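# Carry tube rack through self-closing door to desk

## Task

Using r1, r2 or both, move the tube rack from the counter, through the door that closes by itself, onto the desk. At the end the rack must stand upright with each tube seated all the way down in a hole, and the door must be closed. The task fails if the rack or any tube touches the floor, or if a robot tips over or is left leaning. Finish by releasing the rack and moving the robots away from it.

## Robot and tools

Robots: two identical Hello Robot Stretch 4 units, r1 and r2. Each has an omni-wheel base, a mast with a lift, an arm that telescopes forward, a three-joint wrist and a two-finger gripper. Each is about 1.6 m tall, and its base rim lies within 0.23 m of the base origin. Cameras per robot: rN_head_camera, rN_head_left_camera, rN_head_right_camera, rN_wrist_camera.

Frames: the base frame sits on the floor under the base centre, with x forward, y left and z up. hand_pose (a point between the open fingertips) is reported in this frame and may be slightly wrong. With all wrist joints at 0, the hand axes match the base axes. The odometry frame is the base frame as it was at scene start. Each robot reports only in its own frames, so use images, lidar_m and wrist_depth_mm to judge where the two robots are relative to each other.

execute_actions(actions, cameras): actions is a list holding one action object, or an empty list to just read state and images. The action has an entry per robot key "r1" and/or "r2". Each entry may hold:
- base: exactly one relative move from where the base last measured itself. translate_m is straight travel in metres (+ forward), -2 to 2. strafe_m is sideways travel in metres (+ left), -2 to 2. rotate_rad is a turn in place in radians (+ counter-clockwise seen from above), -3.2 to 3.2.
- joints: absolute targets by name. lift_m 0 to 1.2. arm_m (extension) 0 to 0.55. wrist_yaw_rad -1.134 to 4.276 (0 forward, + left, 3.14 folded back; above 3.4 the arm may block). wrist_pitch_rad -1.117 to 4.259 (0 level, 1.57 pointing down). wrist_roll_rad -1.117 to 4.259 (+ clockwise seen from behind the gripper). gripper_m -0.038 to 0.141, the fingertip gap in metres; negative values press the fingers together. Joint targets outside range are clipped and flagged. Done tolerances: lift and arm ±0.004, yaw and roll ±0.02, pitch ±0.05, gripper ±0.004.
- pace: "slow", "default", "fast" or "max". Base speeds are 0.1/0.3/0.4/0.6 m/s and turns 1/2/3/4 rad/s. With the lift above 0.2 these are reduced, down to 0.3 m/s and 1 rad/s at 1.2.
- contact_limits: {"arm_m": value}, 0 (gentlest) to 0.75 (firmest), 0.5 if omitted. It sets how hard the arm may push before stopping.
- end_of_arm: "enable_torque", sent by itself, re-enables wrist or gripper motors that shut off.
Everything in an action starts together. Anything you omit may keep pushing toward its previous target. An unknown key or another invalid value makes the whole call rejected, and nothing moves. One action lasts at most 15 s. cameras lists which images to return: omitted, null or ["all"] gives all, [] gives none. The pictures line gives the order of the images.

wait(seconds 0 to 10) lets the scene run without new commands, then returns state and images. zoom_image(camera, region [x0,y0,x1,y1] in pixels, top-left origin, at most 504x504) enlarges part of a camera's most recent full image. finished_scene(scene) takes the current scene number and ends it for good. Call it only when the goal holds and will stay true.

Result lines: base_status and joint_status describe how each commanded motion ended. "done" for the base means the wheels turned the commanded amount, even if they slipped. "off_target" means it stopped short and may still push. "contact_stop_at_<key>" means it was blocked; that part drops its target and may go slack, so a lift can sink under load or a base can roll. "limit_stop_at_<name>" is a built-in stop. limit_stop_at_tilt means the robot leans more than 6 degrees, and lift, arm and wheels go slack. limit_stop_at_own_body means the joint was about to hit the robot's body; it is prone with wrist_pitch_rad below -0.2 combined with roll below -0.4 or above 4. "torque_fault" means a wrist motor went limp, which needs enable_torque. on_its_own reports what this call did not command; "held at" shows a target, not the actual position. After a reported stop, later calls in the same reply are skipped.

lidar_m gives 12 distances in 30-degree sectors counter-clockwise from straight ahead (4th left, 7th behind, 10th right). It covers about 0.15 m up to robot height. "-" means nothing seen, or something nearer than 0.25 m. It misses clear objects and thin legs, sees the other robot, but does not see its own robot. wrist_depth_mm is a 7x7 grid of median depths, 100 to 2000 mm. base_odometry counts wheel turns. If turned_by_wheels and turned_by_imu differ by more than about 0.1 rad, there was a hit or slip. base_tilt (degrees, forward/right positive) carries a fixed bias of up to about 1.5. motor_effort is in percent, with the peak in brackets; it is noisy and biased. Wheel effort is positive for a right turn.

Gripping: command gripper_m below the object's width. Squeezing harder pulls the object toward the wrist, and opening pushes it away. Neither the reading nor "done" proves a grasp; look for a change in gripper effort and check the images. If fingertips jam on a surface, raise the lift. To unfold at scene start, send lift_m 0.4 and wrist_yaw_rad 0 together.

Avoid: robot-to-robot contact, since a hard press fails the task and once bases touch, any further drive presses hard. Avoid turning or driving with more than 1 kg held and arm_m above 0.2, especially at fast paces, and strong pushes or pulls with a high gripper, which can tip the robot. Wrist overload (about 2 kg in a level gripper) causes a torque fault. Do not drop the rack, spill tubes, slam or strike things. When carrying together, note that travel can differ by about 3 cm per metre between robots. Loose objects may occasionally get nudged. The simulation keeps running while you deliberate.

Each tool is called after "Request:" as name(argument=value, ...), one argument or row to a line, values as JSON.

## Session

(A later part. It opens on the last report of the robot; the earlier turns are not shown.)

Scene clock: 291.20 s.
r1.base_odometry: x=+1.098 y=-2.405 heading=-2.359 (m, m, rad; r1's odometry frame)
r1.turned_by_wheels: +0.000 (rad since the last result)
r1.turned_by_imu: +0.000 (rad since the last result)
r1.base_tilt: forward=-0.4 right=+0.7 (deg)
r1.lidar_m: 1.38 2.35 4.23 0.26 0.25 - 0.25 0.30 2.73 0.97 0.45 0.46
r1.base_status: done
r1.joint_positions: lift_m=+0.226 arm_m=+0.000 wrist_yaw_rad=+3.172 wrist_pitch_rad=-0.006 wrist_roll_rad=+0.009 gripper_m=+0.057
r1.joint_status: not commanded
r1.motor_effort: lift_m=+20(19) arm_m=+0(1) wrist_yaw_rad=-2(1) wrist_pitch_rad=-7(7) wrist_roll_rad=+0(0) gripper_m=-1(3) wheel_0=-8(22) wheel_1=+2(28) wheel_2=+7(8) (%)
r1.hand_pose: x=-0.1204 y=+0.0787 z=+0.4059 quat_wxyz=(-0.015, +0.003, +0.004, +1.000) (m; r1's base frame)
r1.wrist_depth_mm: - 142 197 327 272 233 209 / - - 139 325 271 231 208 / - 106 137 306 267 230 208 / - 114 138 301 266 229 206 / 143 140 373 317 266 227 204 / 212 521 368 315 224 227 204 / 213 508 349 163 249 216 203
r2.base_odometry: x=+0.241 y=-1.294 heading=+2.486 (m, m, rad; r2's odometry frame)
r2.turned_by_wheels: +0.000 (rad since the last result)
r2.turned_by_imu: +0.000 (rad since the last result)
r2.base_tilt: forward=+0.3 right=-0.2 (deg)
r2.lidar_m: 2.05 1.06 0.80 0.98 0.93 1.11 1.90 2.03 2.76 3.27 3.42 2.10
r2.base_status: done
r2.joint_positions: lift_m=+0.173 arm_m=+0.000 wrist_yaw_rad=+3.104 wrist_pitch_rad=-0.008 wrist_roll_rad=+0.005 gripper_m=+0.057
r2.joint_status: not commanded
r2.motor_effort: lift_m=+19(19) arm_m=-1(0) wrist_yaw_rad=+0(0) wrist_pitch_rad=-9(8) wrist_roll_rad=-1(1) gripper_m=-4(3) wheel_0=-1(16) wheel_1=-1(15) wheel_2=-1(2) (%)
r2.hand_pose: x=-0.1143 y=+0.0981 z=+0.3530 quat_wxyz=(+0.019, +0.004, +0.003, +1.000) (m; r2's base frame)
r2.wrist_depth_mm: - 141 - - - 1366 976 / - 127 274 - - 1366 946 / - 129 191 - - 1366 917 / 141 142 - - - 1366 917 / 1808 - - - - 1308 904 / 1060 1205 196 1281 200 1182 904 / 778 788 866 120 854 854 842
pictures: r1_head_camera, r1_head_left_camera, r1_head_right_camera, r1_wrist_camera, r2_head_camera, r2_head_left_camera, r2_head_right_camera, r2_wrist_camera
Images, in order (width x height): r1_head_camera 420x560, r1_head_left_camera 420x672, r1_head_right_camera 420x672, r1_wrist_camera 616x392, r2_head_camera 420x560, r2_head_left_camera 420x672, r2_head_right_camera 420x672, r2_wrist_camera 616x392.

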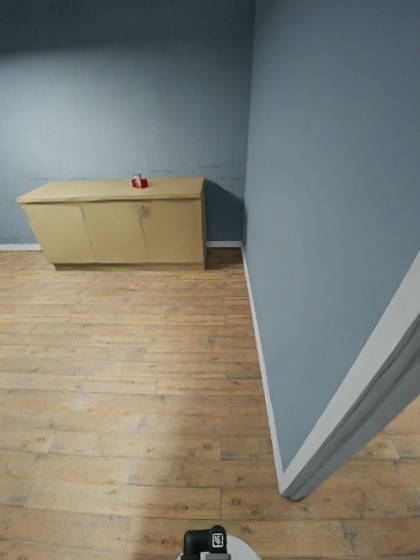

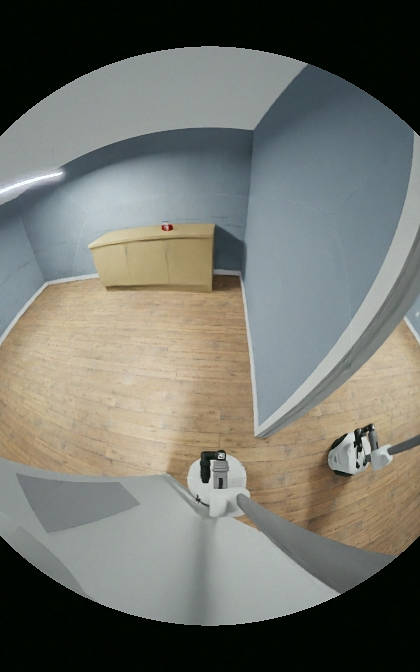

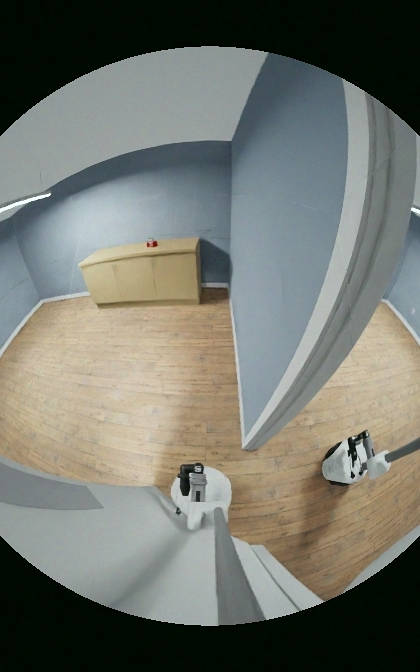

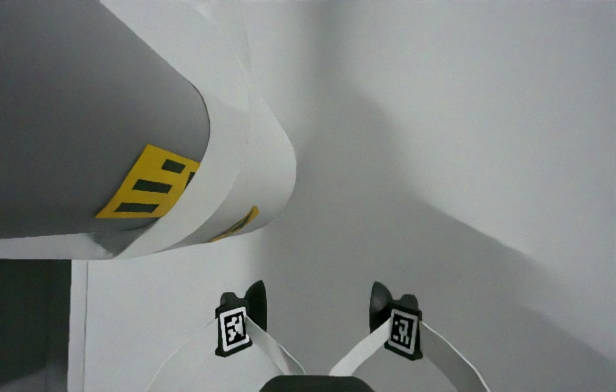

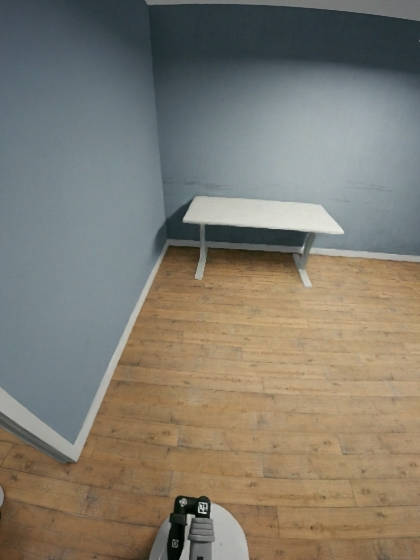

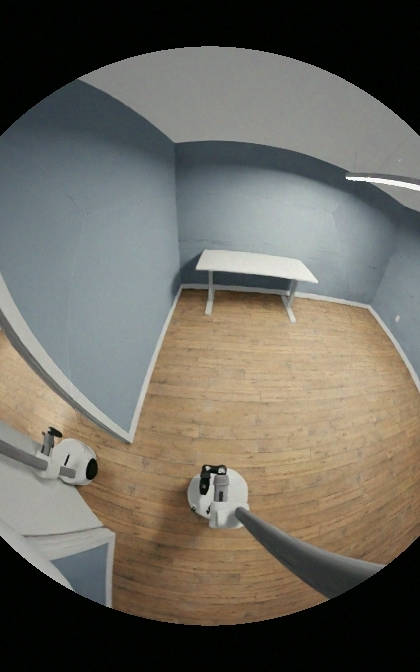

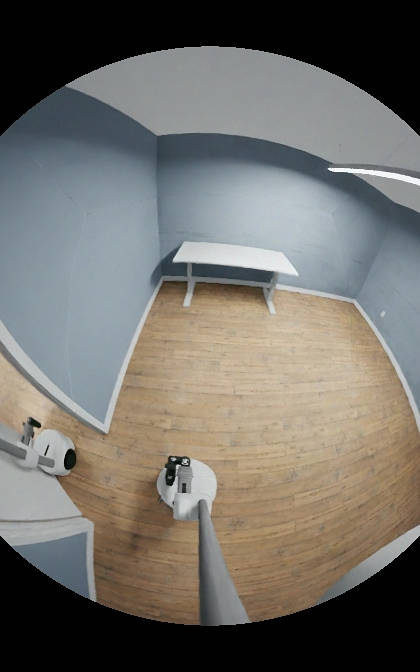

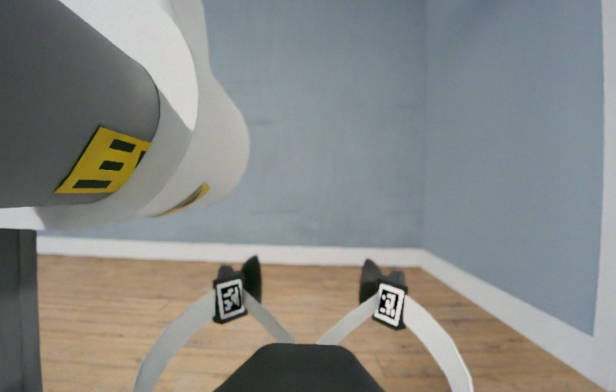

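Request:
execute_actions(
  actions=[
    {"r1": {"base": {"rotate_rad": 0.573}, "pace": "max"}, "r2": {"base": {"rotate_rad": 0.139}, "pace": "max"}},
  ],
  cameras=["r1_head_camera", "r1_head_left_camera", "r2_head_left_camera"],
)

Scene clock: 412.30 s.
r1.base_odometry: x=+1.097 y=-2.405 heading=-1.786 (m, m, rad; r1's odometry frame)
r1.turned_by_wheels: +0.573 (rad since the last result)
r1.turned_by_imu: +0.551 (rad since the last result)
r1.base_tilt: forward=-0.6 right=+0.5 (deg)
r1.lidar_m: 2.38 4.37 0.25 0.25 - 0.25 0.34 2.81 0.98 0.47 0.45 1.62
r1.base_status: done
r1.joint_positions: lift_m=+0.226 arm_m=+0.000 wrist_yaw_rad=+3.172 wrist_pitch_rad=-0.006 wrist_roll_rad=+0.009 gripper_m=+0.057
r1.joint_status: not commanded
r1.motor_effort: lift_m=+20(20) arm_m=-1(1) wrist_yaw_rad=-1(2) wrist_pitch_rad=-7(7) wrist_roll_rad=+0(0) gripper_m=-1(4) wheel_0=-11(19) wheel_1=+7(18) wheel_2=+3(9) (%)
r1.hand_pose: x=-0.1204 y=+0.0787 z=+0.4059 quat_wxyz=(-0.015, +0.003, +0.004, +1.000) (m; r1's base frame)
r1.wrist_depth_mm: - 142 197 559 329 232 187 / - - 139 564 327 230 187 / - 106 138 466 324 229 186 / - 114 138 459 322 229 186 / 143 140 - 549 322 227 185 / 213 1863 1464 544 224 227 185 / 212 1160 778 163 285 208 184
r2.base_odometry: x=+0.241 y=-1.294 heading=+2.625 (m, m, rad; r2's odometry frame)
r2.turned_by_wheels: +0.139 (rad since the last result)
r2.turned_by_imu: +0.140 (rad since the last result)
r2.base_tilt: forward=+0.2 right=-0.2 (deg)
r2.lidar_m: 1.85 0.92 0.81 1.00 0.93 1.31 1.89 2.11 3.30 3.28 3.52 2.08
r2.base_status: done
r2.joint_positions: lift_m=+0.173 arm_m=+0.000 wrist_yaw_rad=+3.104 wrist_pitch_rad=-0.008 wrist_roll_rad=+0.005 gripper_m=+0.057
r2.joint_status: not commanded
r2.motor_effort: lift_m=+19(19) arm_m=-1(1) wrist_yaw_rad=+0(0) wrist_pitch_rad=-9(8) wrist_roll_rad=+1(0) gripper_m=-5(6) wheel_0=+0(3) wheel_1=-1(3) wheel_2=+0(6) (%)
r2.hand_pose: x=-0.1143 y=+0.0981 z=+0.3530 quat_wxyz=(+0.019, +0.004, +0.003, +1.000) (m; r2's base frame)
r2.wrist_depth_mm: - 141 - - - 1863 1205 / - 127 274 - 1983 1921 1118 / - 129 190 - - 1863 1118 / 141 142 - - - 1863 1138 / 1808 - - - 1983 1808 1098 / 1042 1182 196 1281 200 1308 1042 / 788 788 854 120 854 842 878
pictures: r1_head_camera, r1_head_left_camera, r2_head_left_camera
Images, in order (width x height): r1_head_camera 420x560, r1_head_left_camera 420x672, r2_head_left_camera 420x672.

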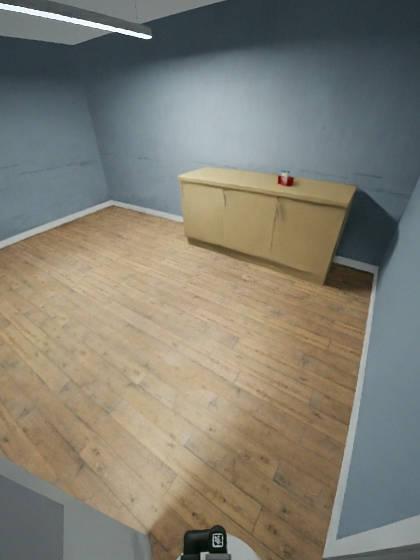

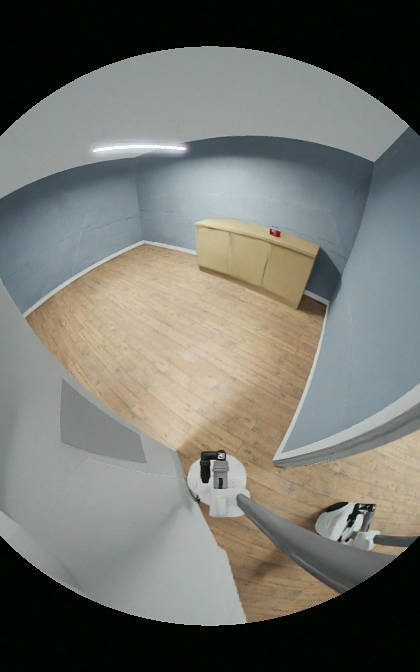

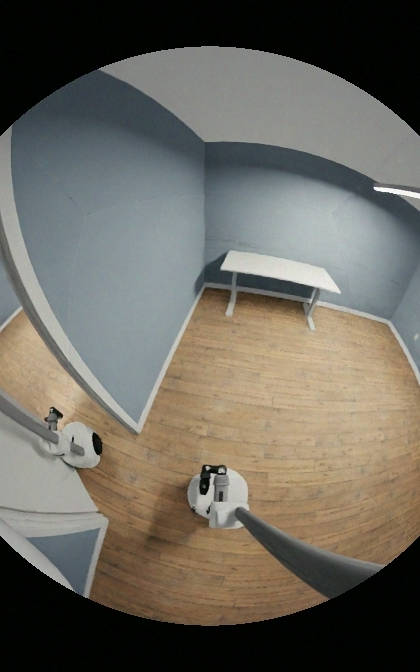

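Request:
zoom_image(
  camera="r1_head_camera",
  region=[245, 155, 365, 215],
)

Region (245, 155, 365, 215) of r1_head_camera's 420x560 image, scaled by 4.200, with more detail than that image has.

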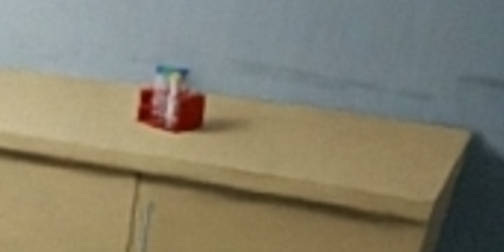

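Request:
execute_actions(
  actions=[
    {"r1": {"base": {"translate_m": 2.0}, "joints": {"lift_m": 0.84}, "pace": "max"}, "r2": {"base": {"strafe_m": 0.59}, "pace": "default"}},
  ],
  cameras=["r1_head_camera", "r1_head_right_camera", "r2_head_left_camera"],
)

Scene clock: 448.17 s.
r1.base_odometry: x=+0.670 y=-4.359 heading=-1.786 (m, m, rad; r1's odometry frame)
r1.turned_by_wheels: +0.000 (rad since the last result)
r1.turned_by_imu: +0.006 (rad since the last result)
r1.base_tilt: forward=-0.6 right=+0.7 (deg)
r1.lidar_m: 0.63 0.90 3.16 3.43 3.59 3.49 1.82 1.44 1.38 0.78 0.60 0.55
r1.base_status: done
r1.joint_positions: lift_m=+0.840 arm_m=+0.000 wrist_yaw_rad=+3.172 wrist_pitch_rad=-0.006 wrist_roll_rad=+0.009 gripper_m=+0.057
r1.joint_status: all done
r1.motor_effort: lift_m=+21(26) arm_m=-1(1) wrist_yaw_rad=-1(2) wrist_pitch_rad=-6(7) wrist_roll_rad=+0(1) gripper_m=-6(2) wheel_0=+0(9) wheel_1=-1(12) wheel_2=+0(14) (%)
r1.hand_pose: x=-0.1204 y=+0.0787 z=+1.0199 quat_wxyz=(-0.015, +0.003, +0.004, +1.000) (m; r1's base frame)
r1.wrist_depth_mm: - 142 197 - - - - / - - 139 - - - - / - 106 138 - - - - / - 114 138 - - - - / 143 140 1921 - - - - / 213 1537 1756 - 224 - - / 213 1576 1863 163 - - -
r2.base_odometry: x=-0.051 y=-1.807 heading=+2.624 (m, m, rad; r2's odometry frame)
r2.turned_by_wheels: +0.000 (rad since the last result)
r2.turned_by_imu: -0.002 (rad since the last result)
r2.base_tilt: forward=+0.2 right=-0.2 (deg)
r2.lidar_m: 0.43 0.43 0.32 0.31 0.33 0.46 1.78 2.01 3.14 3.85 2.71 2.19
r2.base_status: done
r2.joint_positions: lift_m=+0.173 arm_m=+0.000 wrist_yaw_rad=+3.104 wrist_pitch_rad=-0.008 wrist_roll_rad=+0.005 gripper_m=+0.057
r2.joint_status: not commanded
r2.motor_effort: lift_m=+19(19) arm_m=-1(0) wrist_yaw_rad=+0(0) wrist_pitch_rad=-9(9) wrist_roll_rad=-2(1) gripper_m=-3(2) wheel_0=+0(8) wheel_1=+0(9) wheel_2=-1(1) (%)
r2.hand_pose: x=-0.1143 y=+0.0981 z=+0.3530 quat_wxyz=(+0.019, +0.004, +0.003, +1.000) (m; r2's base frame)
r2.wrist_depth_mm: - 141 1983 1983 559 455 329 / - 127 274 1983 559 459 332 / - 129 191 1983 559 459 332 / 141 143 - - 564 455 322 / 1808 - 1983 1983 564 449 327 / 1060 1182 197 1281 200 439 324 / 778 788 854 120 559 402 317
pictures: r1_head_camera, r1_head_right_camera, r2_head_left_camera
Images, in order (width x height): r1_head_camera 420x560, r1_head_right_camera 420x672, r2_head_left_camera 420x672.

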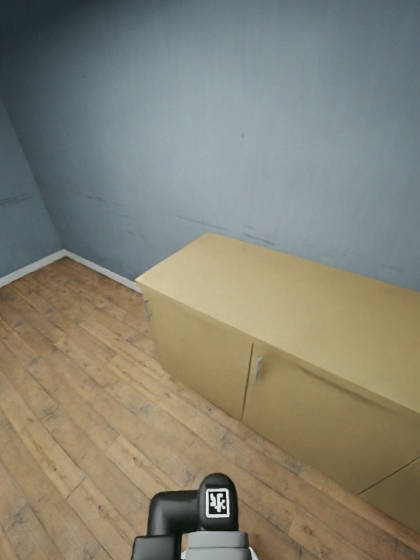

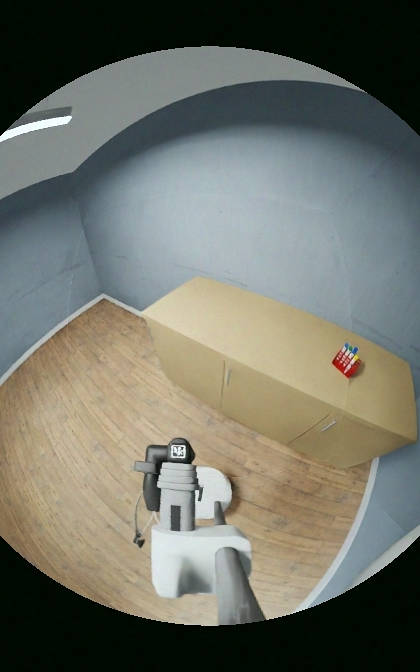

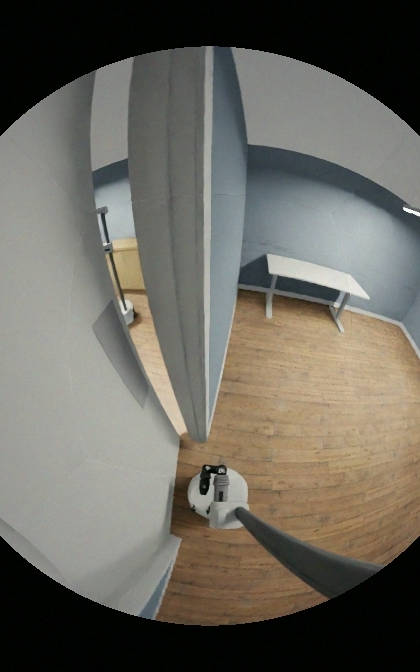

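Request:
zoom_image(
  camera="r1_head_right_camera",
  region=[300, 320, 400, 410],
)

Region (300, 320, 400, 410) of r1_head_right_camera's 420x672 image, scaled by 5.040, with more detail than that image has; it fills the top 454 rows of this view, and the rest is white.

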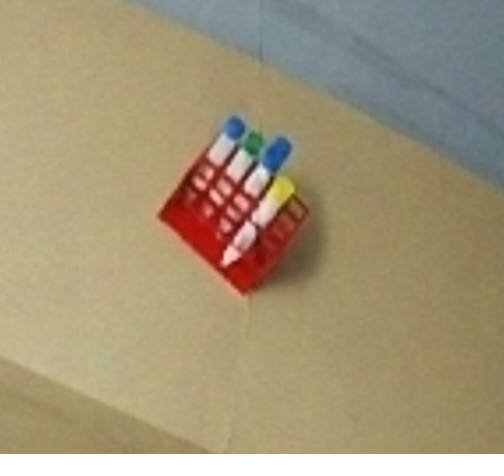

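Request:
execute_actions(
  actions=[
    {"r1": {"base": {"rotate_rad": -0.97}, "joints": {"wrist_yaw_rad": 0.0, "wrist_pitch_rad": 0.15, "wrist_roll_rad": 0.0, "gripper_m": 0.141, "arm_m": 0.2}, "pace": "max"}, "r2": {"base": {"strafe_m": 0.16}, "pace": "default"}},
  ],
  cameras=["r1_head_camera", "r1_wrist_camera", "r2_head_left_camera"],
)

Scene clock: 473.30 s.
r1.base_odometry: x=+0.670 y=-4.359 heading=-2.756 (m, m, rad; r1's odometry frame)
r1.turned_by_wheels: -0.970 (rad since the last result)
r1.turned_by_imu: -0.960 (rad since the last result)
r1.base_tilt: forward=-0.6 right=+0.6 (deg)
r1.lidar_m: 0.59 0.55 0.62 1.01 3.18 3.50 3.56 3.49 1.81 1.44 1.40 0.73
r1.base_status: done
r1.joint_positions: lift_m=+0.840 arm_m=+0.199 wrist_yaw_rad=+0.001 wrist_pitch_rad=+0.152 wrist_roll_rad=+0.000 gripper_m=+0.141
r1.joint_status: all done
r1.motor_effort: lift_m=+21(21) arm_m=+6(7) wrist_yaw_rad=-4(10) wrist_pitch_rad=-7(7) wrist_roll_rad=+0(6) gripper_m=-1(0) wheel_0=+1(5) wheel_1=-1(7) wheel_2=+2(5) (%)
r1.hand_pose: x=+0.6551 y=-0.0872 z=+0.9743 quat_wxyz=(+0.997, +0.000, +0.076, +0.000) (m; r1's base frame)
r1.wrist_depth_mm: 707 750 809 878 946 1042 1118 / 715 768 820 878 976 1078 1118 / 732 788 831 904 976 1060 1138 / 741 798 820 904 976 1078 1160 / 564 569 484 484 580 585 591 / 364 340 366 368 370 217 375 / 268 256 257 151 266 285 319
r2.base_odometry: x=-0.130 y=-1.945 heading=+2.624 (m, m, rad; r2's odometry frame)
r2.turned_by_wheels: +0.000 (rad since the last result)
r2.turned_by_imu: -0.026 (rad since the last result)
r2.base_tilt: forward=+0.3 right=-0.2 (deg)
r2.lidar_m: 0.39 0.31 0.25 - 0.25 0.27 0.43 1.98 2.99 4.01 2.72 2.22
r2.base_status: done
r2.joint_positions: lift_m=+0.173 arm_m=+0.000 wrist_yaw_rad=+3.104 wrist_pitch_rad=-0.008 wrist_roll_rad=+0.005 gripper_m=+0.057
r2.joint_status: not commanded
r2.motor_effort: lift_m=+19(19) arm_m=-1(1) wrist_yaw_rad=+0(1) wrist_pitch_rad=-8(8) wrist_roll_rad=-2(0) gripper_m=-3(5) wheel_0=-18(20) wheel_1=+12(27) wheel_2=+3(4) (%)
r2.hand_pose: x=-0.1143 y=+0.0981 z=+0.3530 quat_wxyz=(+0.019, +0.004, +0.003, +1.000) (m; r2's base frame)
r2.wrist_depth_mm: - 141 1983 559 362 206 - / - 128 274 559 359 207 160 / - 129 191 559 359 207 161 / 141 143 1983 559 355 206 160 / 1808 - 1983 564 319 205 159 / 1042 1205 196 559 200 202 157 / 778 798 854 120 322 187 -
pictures: r1_head_camera, r1_wrist_camera, r2_head_left_camera
Images, in order (width x height): r1_head_camera 420x560, r1_wrist_camera 616x392, r2_head_left_camera 420x672.

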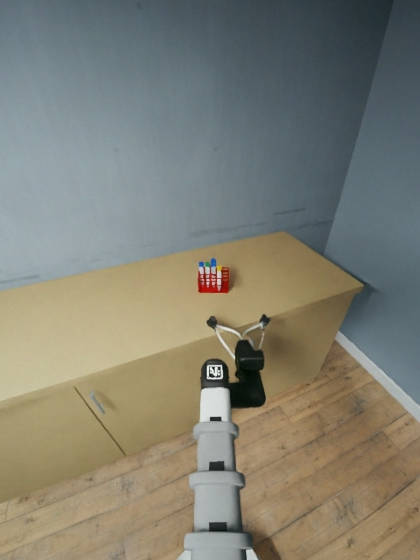

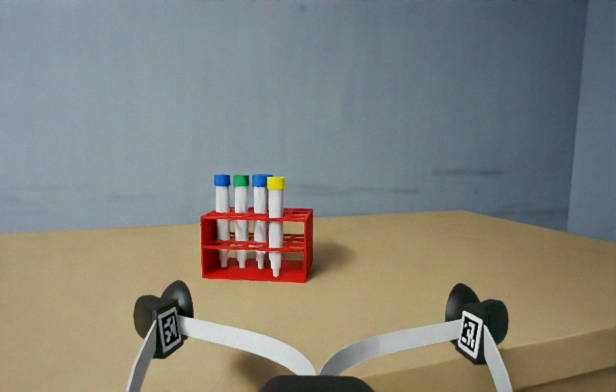

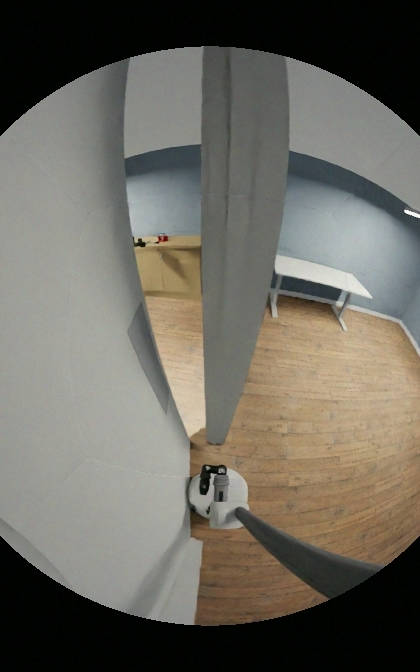

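Request:
zoom_image(
  camera="r1_wrist_camera",
  region=[180, 160, 348, 300],
)

Request:
zoom_image(
  camera="r1_head_camera",
  region=[170, 245, 290, 345],
)

Region (180, 160, 348, 300) of r1_wrist_camera's 616x392 image, scaled by 3.000.

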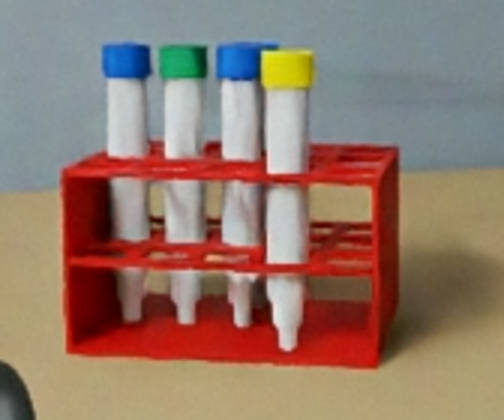

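Region (170, 245, 290, 345) of r1_head_camera's 420x560 image, scaled by 4.200, with more detail than that image has.

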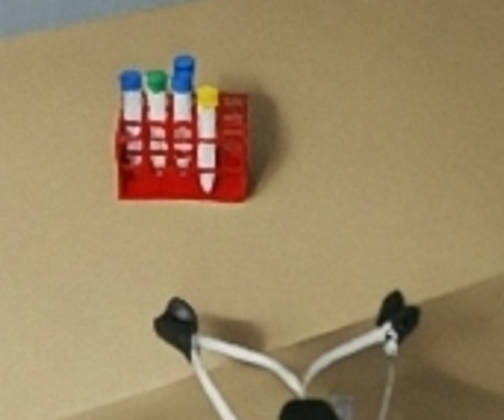

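Request:
execute_actions(
  actions=[
    {"r1": {"base": {"strafe_m": 0.095}, "joints": {"wrist_yaw_rad": -0.078, "lift_m": 0.82, "arm_m": 0.385}, "pace": "max"}, "r2": {"base": {"strafe_m": 0.15}, "pace": "fast"}},
  ],
  cameras=["r1_head_camera", "r1_wrist_camera"],
)

Scene clock: 532.30 s.
r1.base_odometry: x=+0.706 y=-4.447 heading=-2.756 (m, m, rad; r1's odometry frame)
r1.turned_by_wheels: +0.000 (rad since the last result)
r1.turned_by_imu: -0.001 (rad since the last result)
r1.base_tilt: forward=-0.6 right=+0.6 (deg)
r1.lidar_m: 0.57 0.54 0.59 2.01 3.09 3.42 3.60 3.52 1.81 1.52 1.48 0.72
r1.base_status: done
r1.joint_positions: lift_m=+0.820 arm_m=+0.384 wrist_yaw_rad=-0.078 wrist_pitch_rad=+0.152 wrist_roll_rad=+0.000 gripper_m=+0.141
r1.joint_status: all done
r1.motor_effort: lift_m=+18(19) arm_m=+6(6) wrist_yaw_rad=-2(5) wrist_pitch_rad=-7(7) wrist_roll_rad=-1(0) gripper_m=-3(0) wheel_0=+1(9) wheel_1=+0(8) wheel_2=+1(1) (%)
r1.hand_pose: x=+0.8324 y=-0.1093 z=+0.9546 quat_wxyz=(+0.996, +0.003, +0.076, -0.039) (m; r1's base frame)
r1.wrist_depth_mm: 535 574 627 691 759 866 976 / 544 591 640 707 778 891 991 / 549 597 654 715 788 904 1008 / 554 603 634 283 798 891 1060 / 492 496 312 285 410 508 508 / 317 296 272 274 300 218 325 / 232 221 223 151 224 225 238
r2.base_odometry: x=-0.204 y=-2.075 heading=+2.625 (m, m, rad; r2's odometry frame)
r2.turned_by_wheels: +0.000 (rad since the last result)
r2.turned_by_imu: +0.005 (rad since the last result)
r2.base_tilt: forward=+0.2 right=-0.2 (deg)
r2.lidar_m: 0.41 0.46 0.25 0.25 0.25 0.25 0.38 1.98 3.00 4.08 2.71 0.42
r2.base_status: done
r2.joint_positions: lift_m=+0.173 arm_m=+0.000 wrist_yaw_rad=+3.104 wrist_pitch_rad=-0.008 wrist_roll_rad=+0.005 gripper_m=+0.057
r2.joint_status: not commanded
r2.motor_effort: lift_m=+19(19) arm_m=-1(0) wrist_yaw_rad=+0(0) wrist_pitch_rad=-8(9) wrist_roll_rad=+1(1) gripper_m=-8(5) wheel_0=-15(27) wheel_1=+16(31) wheel_2=+5(4) (%)
r2.hand_pose: x=-0.1143 y=+0.0981 z=+0.3530 quat_wxyz=(+0.019, +0.004, +0.003, +1.000) (m; r2's base frame)
r2.wrist_depth_mm: - 141 564 488 282 198 - / - 127 276 488 283 199 164 / - 129 191 484 283 199 164 / 141 142 559 477 282 198 164 / 1808 - 1983 469 265 197 163 / 1060 1182 196 430 200 195 162 / 778 798 768 120 267 184 -
pictures: r1_head_camera, r1_wrist_camera
Images, in order (width x height): r1_head_camera 420x560, r1_wrist_camera 616x392.

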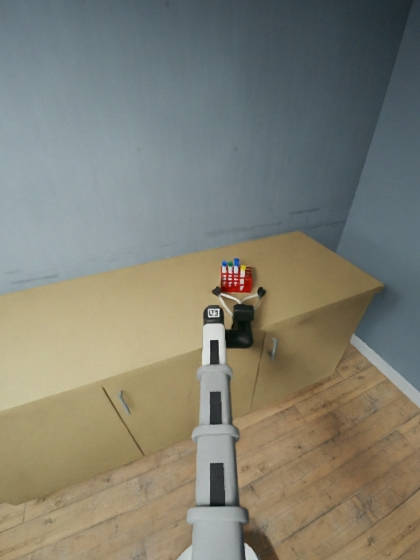

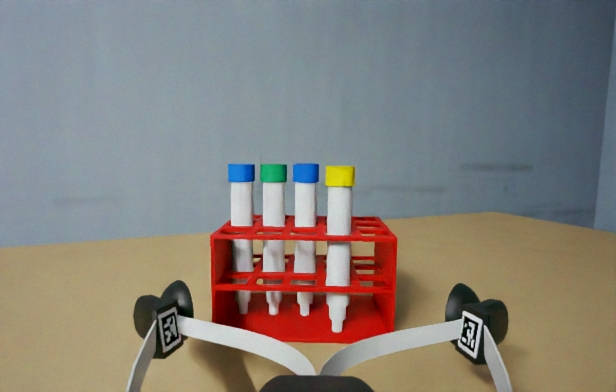

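Request:
zoom_image(
  camera="r1_wrist_camera",
  region=[180, 150, 460, 360],
)

Region (180, 150, 460, 360) of r1_wrist_camera's 616x392 image, scaled by 1.800; it fills the top 378 rows of this view, and the rest is white.

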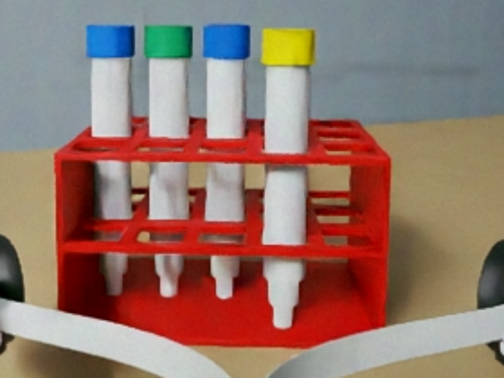

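Request:
execute_actions(
  actions=[
    {"r1": {"base": {"strafe_m": 0.007}, "joints": {"arm_m": 0.451}, "pace": "fast"}, "r2": {"base": {"strafe_m": 0.06}, "pace": "fast"}},
  ],
  cameras=["r1_wrist_camera"],
)

Scene clock: 552.10 s.
r1.base_odometry: x=+0.708 y=-4.453 heading=-2.756 (m, m, rad; r1's odometry frame)
r1.turned_by_wheels: +0.000 (rad since the last result)
r1.turned_by_imu: -0.001 (rad since the last result)
r1.base_tilt: forward=-0.5 right=+0.7 (deg)
r1.lidar_m: 0.54 0.54 0.61 2.00 3.08 3.38 3.62 3.53 1.80 1.52 1.50 0.68
r1.base_status: done
r1.joint_positions: lift_m=+0.820 arm_m=+0.450 wrist_yaw_rad=-0.078 wrist_pitch_rad=+0.152 wrist_roll_rad=+0.000 gripper_m=+0.141
r1.joint_status: all done
r1.motor_effort: lift_m=+18(18) arm_m=+6(6) wrist_yaw_rad=-1(2) wrist_pitch_rad=-7(6) wrist_roll_rad=+0(0) gripper_m=+2(1) wheel_0=-2(6) wheel_1=+0(6) wheel_2=+1(1) (%)
r1.hand_pose: x=+0.8983 y=-0.1094 z=+0.9546 quat_wxyz=(+0.996, +0.003, +0.076, -0.039) (m; r1's base frame)
r1.wrist_depth_mm: 480 521 569 615 699 768 891 / 488 525 574 634 707 798 904 / 492 539 585 640 715 798 917 / 504 544 574 218 732 831 946 / 492 496 224 220 222 508 512 / 315 293 213 224 197 218 325 / 232 222 218 150 205 224 237
r2.base_odometry: x=-0.233 y=-2.127 heading=+2.625 (m, m, rad; r2's odometry frame)
r2.turned_by_wheels: +0.000 (rad since the last result)
r2.turned_by_imu: +0.004 (rad since the last result)
r2.base_tilt: forward=+0.3 right=-0.2 (deg)
r2.lidar_m: 0.40 0.53 0.26 0.25 - 0.25 0.34 1.94 3.03 4.10 2.73 0.43
r2.base_status: done
r2.joint_positions: lift_m=+0.173 arm_m=+0.000 wrist_yaw_rad=+3.104 wrist_pitch_rad=-0.008 wrist_roll_rad=+0.005 gripper_m=+0.057
r2.joint_status: not commanded
r2.motor_effort: lift_m=+19(19) arm_m=-1(1) wrist_yaw_rad=+0(0) wrist_pitch_rad=-8(8) wrist_roll_rad=+0(0) gripper_m=-3(4) wheel_0=-16(22) wheel_1=+15(27) wheel_2=+6(8) (%)
r2.hand_pose: x=-0.1143 y=+0.0981 z=+0.3530 quat_wxyz=(+0.019, +0.004, +0.003, +1.000) (m; r2's base frame)
r2.wrist_depth_mm: - 141 549 430 273 198 - / - 127 274 427 273 198 167 / - 129 191 427 273 199 167 / 141 143 539 424 272 198 167 / 1808 - 559 421 257 197 166 / 1060 1182 196 389 200 196 165 / 788 788 569 120 259 186 -
pictures: r1_wrist_camera
Images, in order (width x height): r1_wrist_camera 616x392.

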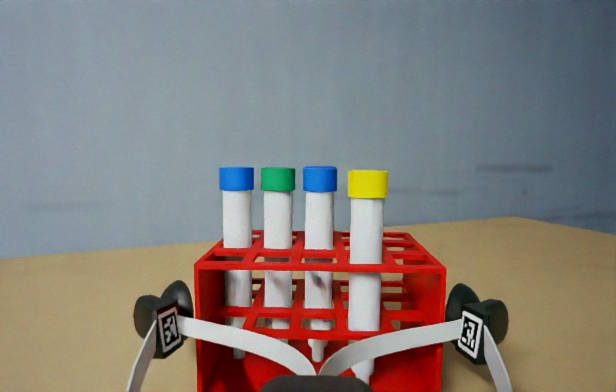

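Request:
execute_actions(
  actions=[
    {"r1": {"joints": {"gripper_m": 0.07}, "pace": "default"}, "r2": {"base": {"strafe_m": 0.06}, "pace": "fast"}},
  ],
  cameras=["r1_wrist_camera", "r2_head_left_camera"],
)

Scene clock: 557.73 s.
r1.base_odometry: x=+0.708 y=-4.453 heading=-2.756 (m, m, rad; r1's odometry frame)
r1.turned_by_wheels: +0.000 (rad since the last result)
r1.turned_by_imu: -0.001 (rad since the last result)
r1.base_tilt: forward=-0.5 right=+0.6 (deg)
r1.lidar_m: 0.52 0.53 0.62 2.00 3.08 3.41 3.62 3.52 1.83 1.51 1.49 0.67
r1.base_status: not commanded
r1.joint_positions: lift_m=+0.820 arm_m=+0.450 wrist_yaw_rad=-0.078 wrist_pitch_rad=+0.153 wrist_roll_rad=+0.000 gripper_m=+0.070
r1.joint_status: all done
r1.motor_effort: lift_m=+18(17) arm_m=+7(6) wrist_yaw_rad=-1(1) wrist_pitch_rad=-10(10) wrist_roll_rad=+0(0) gripper_m=-28(22) wheel_0=-2(2) wheel_1=+1(1) wheel_2=+1(1) (%)
r1.hand_pose: x=+0.8983 y=-0.1094 z=+0.9542 quat_wxyz=(+0.996, +0.003, +0.077, -0.039) (m; r1's base frame)
r1.wrist_depth_mm: 477 512 564 621 683 768 866 / 492 530 574 634 699 798 891 / 492 539 585 647 715 809 917 / 504 544 569 205 741 820 931 / 492 484 211 208 180 500 504 / 314 314 207 210 196 298 322 / 232 182 176 213 177 176 236
r2.base_odometry: x=-0.262 y=-2.178 heading=+2.626 (m, m, rad; r2's odometry frame)
r2.turned_by_wheels: +0.001 (rad since the last result)
r2.turned_by_imu: -0.003 (rad since the last result)
r2.base_tilt: forward=+0.3 right=-0.1 (deg)
r2.lidar_m: 0.43 2.15 0.28 0.25 - 0.25 0.32 1.96 3.01 4.14 2.73 0.42
r2.base_status: done
r2.joint_positions: lift_m=+0.173 arm_m=+0.000 wrist_yaw_rad=+3.104 wrist_pitch_rad=-0.008 wrist_roll_rad=+0.005 gripper_m=+0.057
r2.joint_status: not commanded
r2.motor_effort: lift_m=+19(19) arm_m=+0(0) wrist_yaw_rad=+0(1) wrist_pitch_rad=-8(9) wrist_roll_rad=-1(1) gripper_m=-5(6) wheel_0=-17(23) wheel_1=+16(31) wheel_2=+10(9) (%)
r2.hand_pose: x=-0.1143 y=+0.0981 z=+0.3530 quat_wxyz=(+0.019, +0.004, +0.003, +1.000) (m; r2's base frame)
r2.wrist_depth_mm: - 141 539 392 266 200 - / - 127 276 389 266 200 172 / - 129 191 387 266 201 172 / 141 143 521 387 266 201 172 / 1808 - 559 384 252 200 171 / 1042 1160 196 359 200 198 170 / 788 788 564 120 256 189 -
pictures: r1_wrist_camera, r2_head_left_camera
Images, in order (width x height): r1_wrist_camera 616x392, r2_head_left_camera 420x672.

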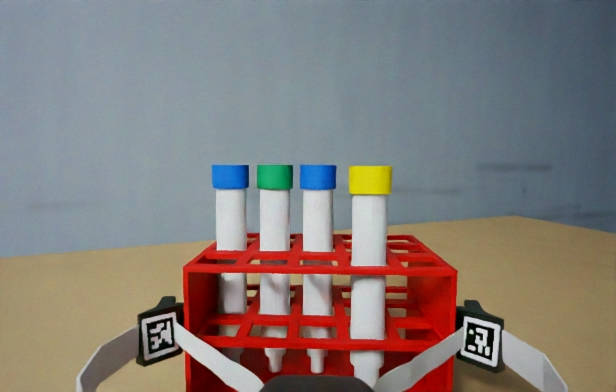

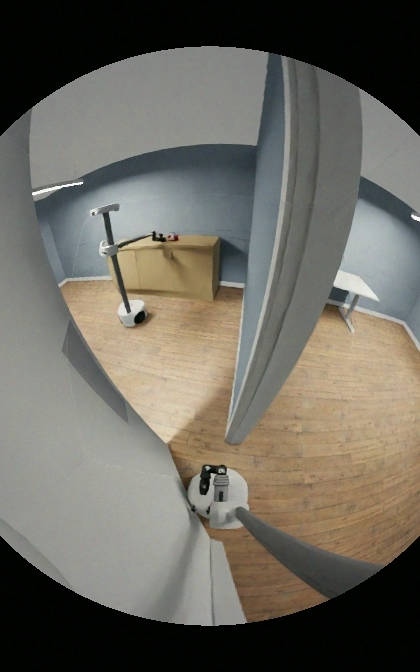

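Request:
execute_actions(
  actions=[
    {"r1": {"base": {"strafe_m": -0.30}, "joints": {"lift_m": 0.85, "arm_m": 0.0}, "pace": "max"}, "r2": {"base": {"rotate_rad": 0.08}, "pace": "default"}},
  ],
  cameras=["r1_wrist_camera", "r1_head_right_camera", "r2_head_left_camera"],
)

Scene clock: 649.03 s.
r1.base_odometry: x=+0.595 y=-4.175 heading=-2.756 (m, m, rad; r1's odometry frame)
r1.turned_by_wheels: +0.000 (rad since the last result)
r1.turned_by_imu: -0.001 (rad since the last result)
r1.base_tilt: forward=-0.7 right=+0.6 (deg)
r1.lidar_m: 0.38 0.64 0.70 1.14 3.37 3.73 3.48 3.14 1.53 1.23 1.22 0.40
r1.base_status: done
r1.joint_positions: lift_m=+0.850 arm_m=+0.001 wrist_yaw_rad=-0.078 wrist_pitch_rad=+0.154 wrist_roll_rad=+0.000 gripper_m=+0.071
r1.joint_status: all done
r1.motor_effort: lift_m=+22(25) arm_m=-6(7) wrist_yaw_rad=-1(1) wrist_pitch_rad=-11(12) wrist_roll_rad=+0(0) gripper_m=-25(24) wheel_0=+0(12) wheel_1=+0(10) wheel_2=+1(3) (%)
r1.hand_pose: x=+0.4494 y=-0.1095 z=+0.9838 quat_wxyz=(+0.996, +0.003, +0.077, -0.039) (m; r1's base frame)
r1.wrist_depth_mm: 904 991 1078 1160 1308 1308 1025 / 917 991 1098 1182 1336 1281 1025 / 931 1008 1118 1229 1366 1308 1025 / 946 1025 917 206 1397 1308 1060 / 609 603 208 207 181 715 1078 / 421 449 206 210 196 707 1060 / 439 182 176 213 178 176 1025
r2.base_odometry: x=-0.262 y=-2.177 heading=+2.706 (m, m, rad; r2's odometry frame)
r2.turned_by_wheels: +0.080 (rad since the last result)
r2.turned_by_imu: +0.079 (rad since the last result)
r2.base_tilt: forward=+0.3 right=-0.1 (deg)
r2.lidar_m: 0.41 0.53 0.25 0.25 - 0.25 0.35 2.05 3.36 4.14 2.62 0.41
r2.base_status: done
r2.joint_positions: lift_m=+0.173 arm_m=+0.000 wrist_yaw_rad=+3.104 wrist_pitch_rad=-0.008 wrist_roll_rad=+0.005 gripper_m=+0.057
r2.joint_status: not commanded
r2.motor_effort: lift_m=+19(19) arm_m=-1(1) wrist_yaw_rad=+0(0) wrist_pitch_rad=-9(8) wrist_roll_rad=-2(1) gripper_m=-3(3) wheel_0=-20(21) wheel_1=+8(11) wheel_2=+9(9) (%)
r2.hand_pose: x=-0.1143 y=+0.0981 z=+0.3530 quat_wxyz=(+0.019, +0.004, +0.003, +1.000) (m; r2's base frame)
r2.wrist_depth_mm: - 141 554 436 274 198 - / - 127 276 430 274 198 167 / - 129 190 430 273 199 167 / 141 142 539 430 273 199 167 / 1863 - 1708 421 259 197 166 / 1060 1182 196 392 200 196 165 / 778 778 778 119 259 186 -
pictures: r1_head_right_camera, r1_wrist_camera, r2_head_left_camera
Images, in order (width x height): r1_head_right_camera 420x672, r1_wrist_camera 616x392, r2_head_left_camera 420x672.

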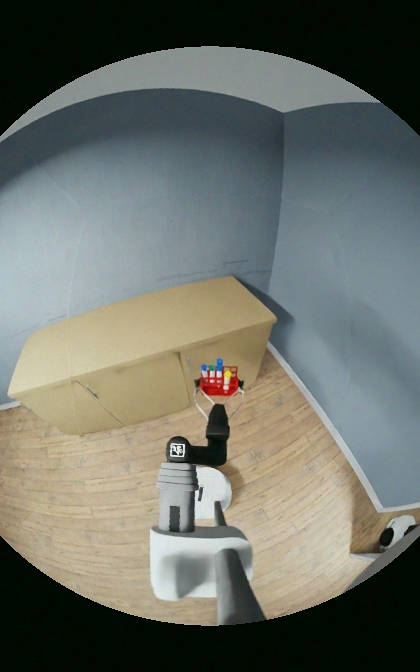

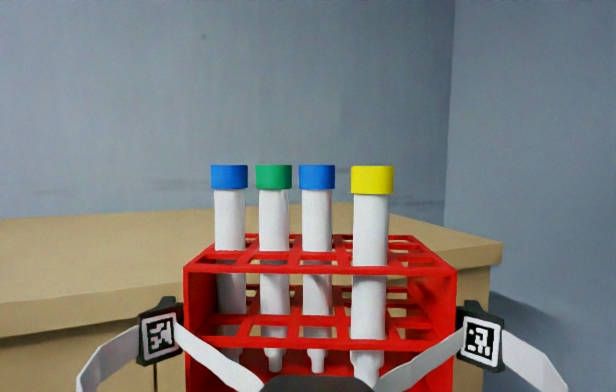

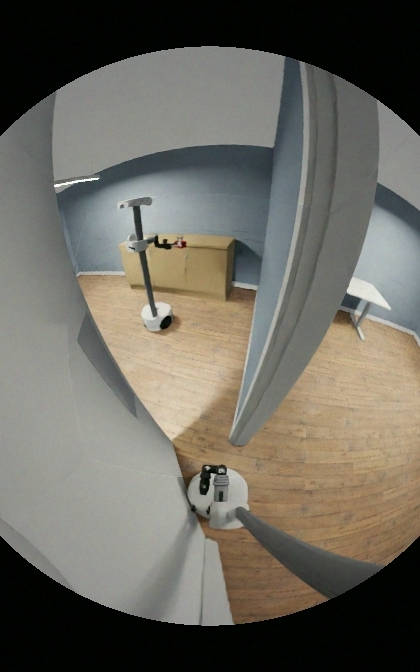

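Request:
execute_actions(
  actions=[
    {"r1": {"base": {"translate_m": -1.115}, "joints": {"lift_m": 0.31, "wrist_yaw_rad": -1.13}, "pace": "max"}, "r2": {"base": {"strafe_m": 0.90}, "pace": "fast"}},
  ],
)

Scene clock: 678.77 s.
r1.base_odometry: x=+1.629 y=-3.756 heading=-2.756 (m, m, rad; r1's odometry frame)
r1.turned_by_wheels: +0.000 (rad since the last result)
r1.turned_by_imu: -0.005 (rad since the last result)
r1.base_tilt: forward=-0.6 right=+0.6 (deg)
r1.lidar_m: 1.73 1.68 2.56 2.99 2.94 3.07 2.44 2.36 1.04 0.97 0.31 1.83
r1.base_status: done
r1.joint_positions: lift_m=+0.310 arm_m=+0.001 wrist_yaw_rad=-1.130 wrist_pitch_rad=+0.154 wrist_roll_rad=+0.000 gripper_m=+0.071
r1.joint_status: all done
r1.motor_effort: lift_m=+19(20) arm_m=-6(6) wrist_yaw_rad=-2(13) wrist_pitch_rad=-11(12) wrist_roll_rad=+0(0) gripper_m=-26(23) wheel_0=+0(4) wheel_1=+0(7) wheel_2=-1(10) (%)
r1.hand_pose: x=+0.2146 y=-0.2951 z=+0.4440 quat_wxyz=(+0.842, +0.041, +0.065, -0.534) (m; r1's base frame)
r1.wrist_depth_mm: 1576 1537 1499 1464 1464 - - / 1618 1576 1537 1499 1464 - - / 1661 1576 1537 1576 1499 - - / 1708 1618 1576 205 1499 - - / 1661 1661 209 206 180 - 1921 / 1281 1281 206 210 197 1255 904 / 960 181 176 213 178 176 820
r2.base_odometry: x=-0.642 y=-2.993 heading=+2.705 (m, m, rad; r2's odometry frame)
r2.turned_by_wheels: +0.000 (rad since the last result)
r2.turned_by_imu: -0.027 (rad since the last result)
r2.base_tilt: forward=+0.3 right=-0.1 (deg)
r2.lidar_m: 2.33 0.93 1.00 3.98 0.25 1.95 0.25 0.28 0.66 4.78 0.75 1.12
r2.base_status: done
r2.joint_positions: lift_m=+0.173 arm_m=+0.000 wrist_yaw_rad=+3.104 wrist_pitch_rad=-0.008 wrist_roll_rad=+0.005 gripper_m=+0.057
r2.joint_status: not commanded
r2.motor_effort: lift_m=+19(19) arm_m=-1(1) wrist_yaw_rad=+0(0) wrist_pitch_rad=-8(9) wrist_roll_rad=+0(1) gripper_m=-3(3) wheel_0=-5(26) wheel_1=-1(33) wheel_2=+2(14) (%)
r2.hand_pose: x=-0.1143 y=+0.0981 z=+0.3530 quat_wxyz=(+0.019, +0.004, +0.003, +1.000) (m; r2's base frame)
r2.wrist_depth_mm: - 141 325 298 268 251 1708 / - 127 274 300 268 251 1756 / - 129 191 298 267 253 1756 / 141 143 319 297 268 252 1756 / 442 392 336 298 264 253 1756 / 445 389 196 293 200 253 1308 / 445 392 338 120 266 788 904
pictures: r1_head_camera, r1_head_left_camera, r1_head_right_camera, r1_wrist_camera, r2_head_camera, r2_head_left_camera, r2_head_right_camera, r2_wrist_camera
Images, in order (width x height): r1_head_camera 420x560, r1_head_left_camera 420x672, r1_head_right_camera 420x672, r1_wrist_camera 616x392, r2_head_camera 420x560, r2_head_left_camera 420x672, r2_head_right_camera 420x672, r2_wrist_camera 616x392.

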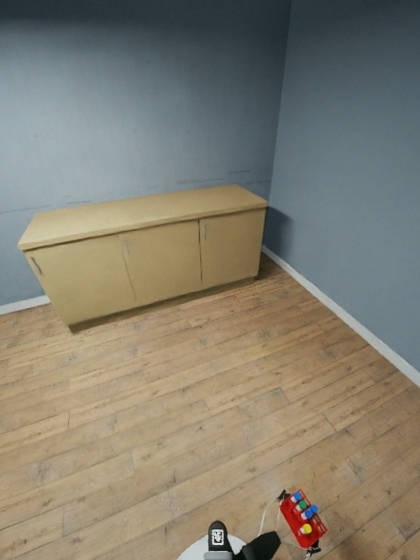

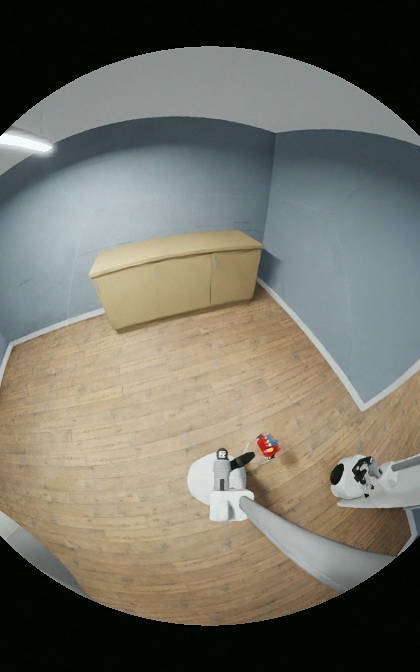

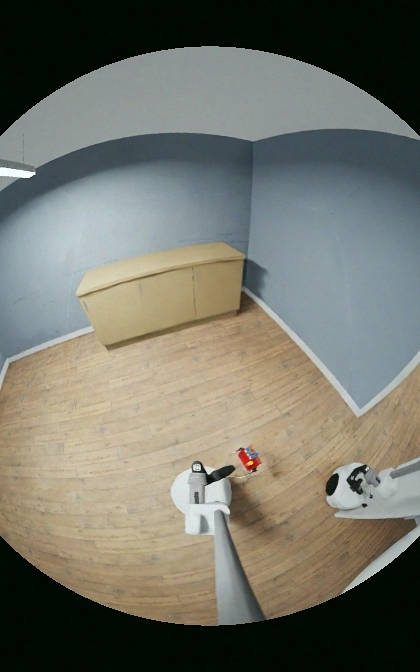

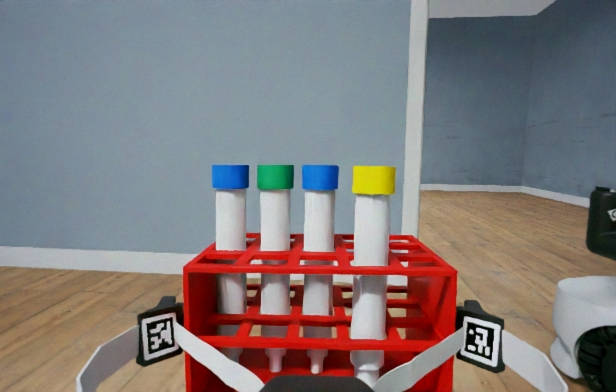

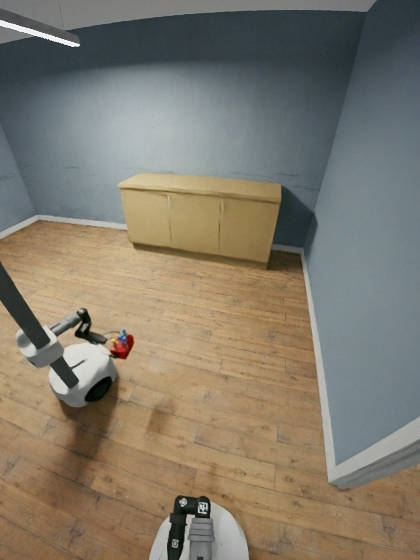

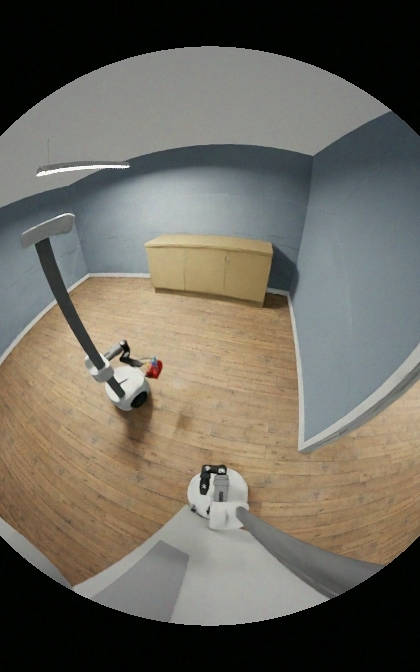

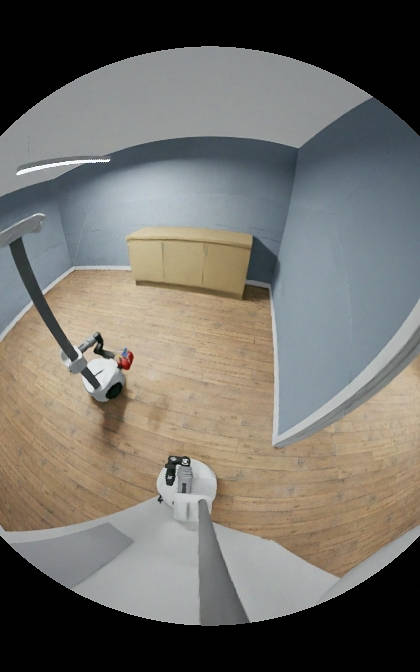

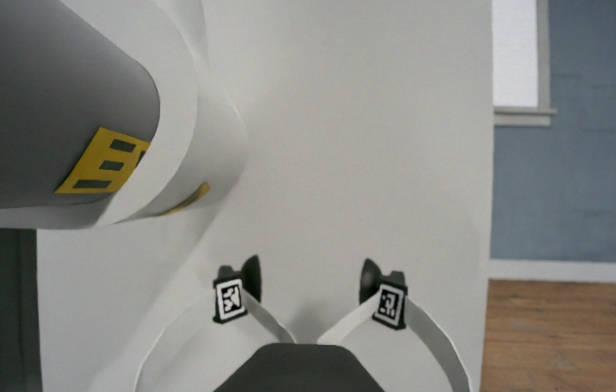

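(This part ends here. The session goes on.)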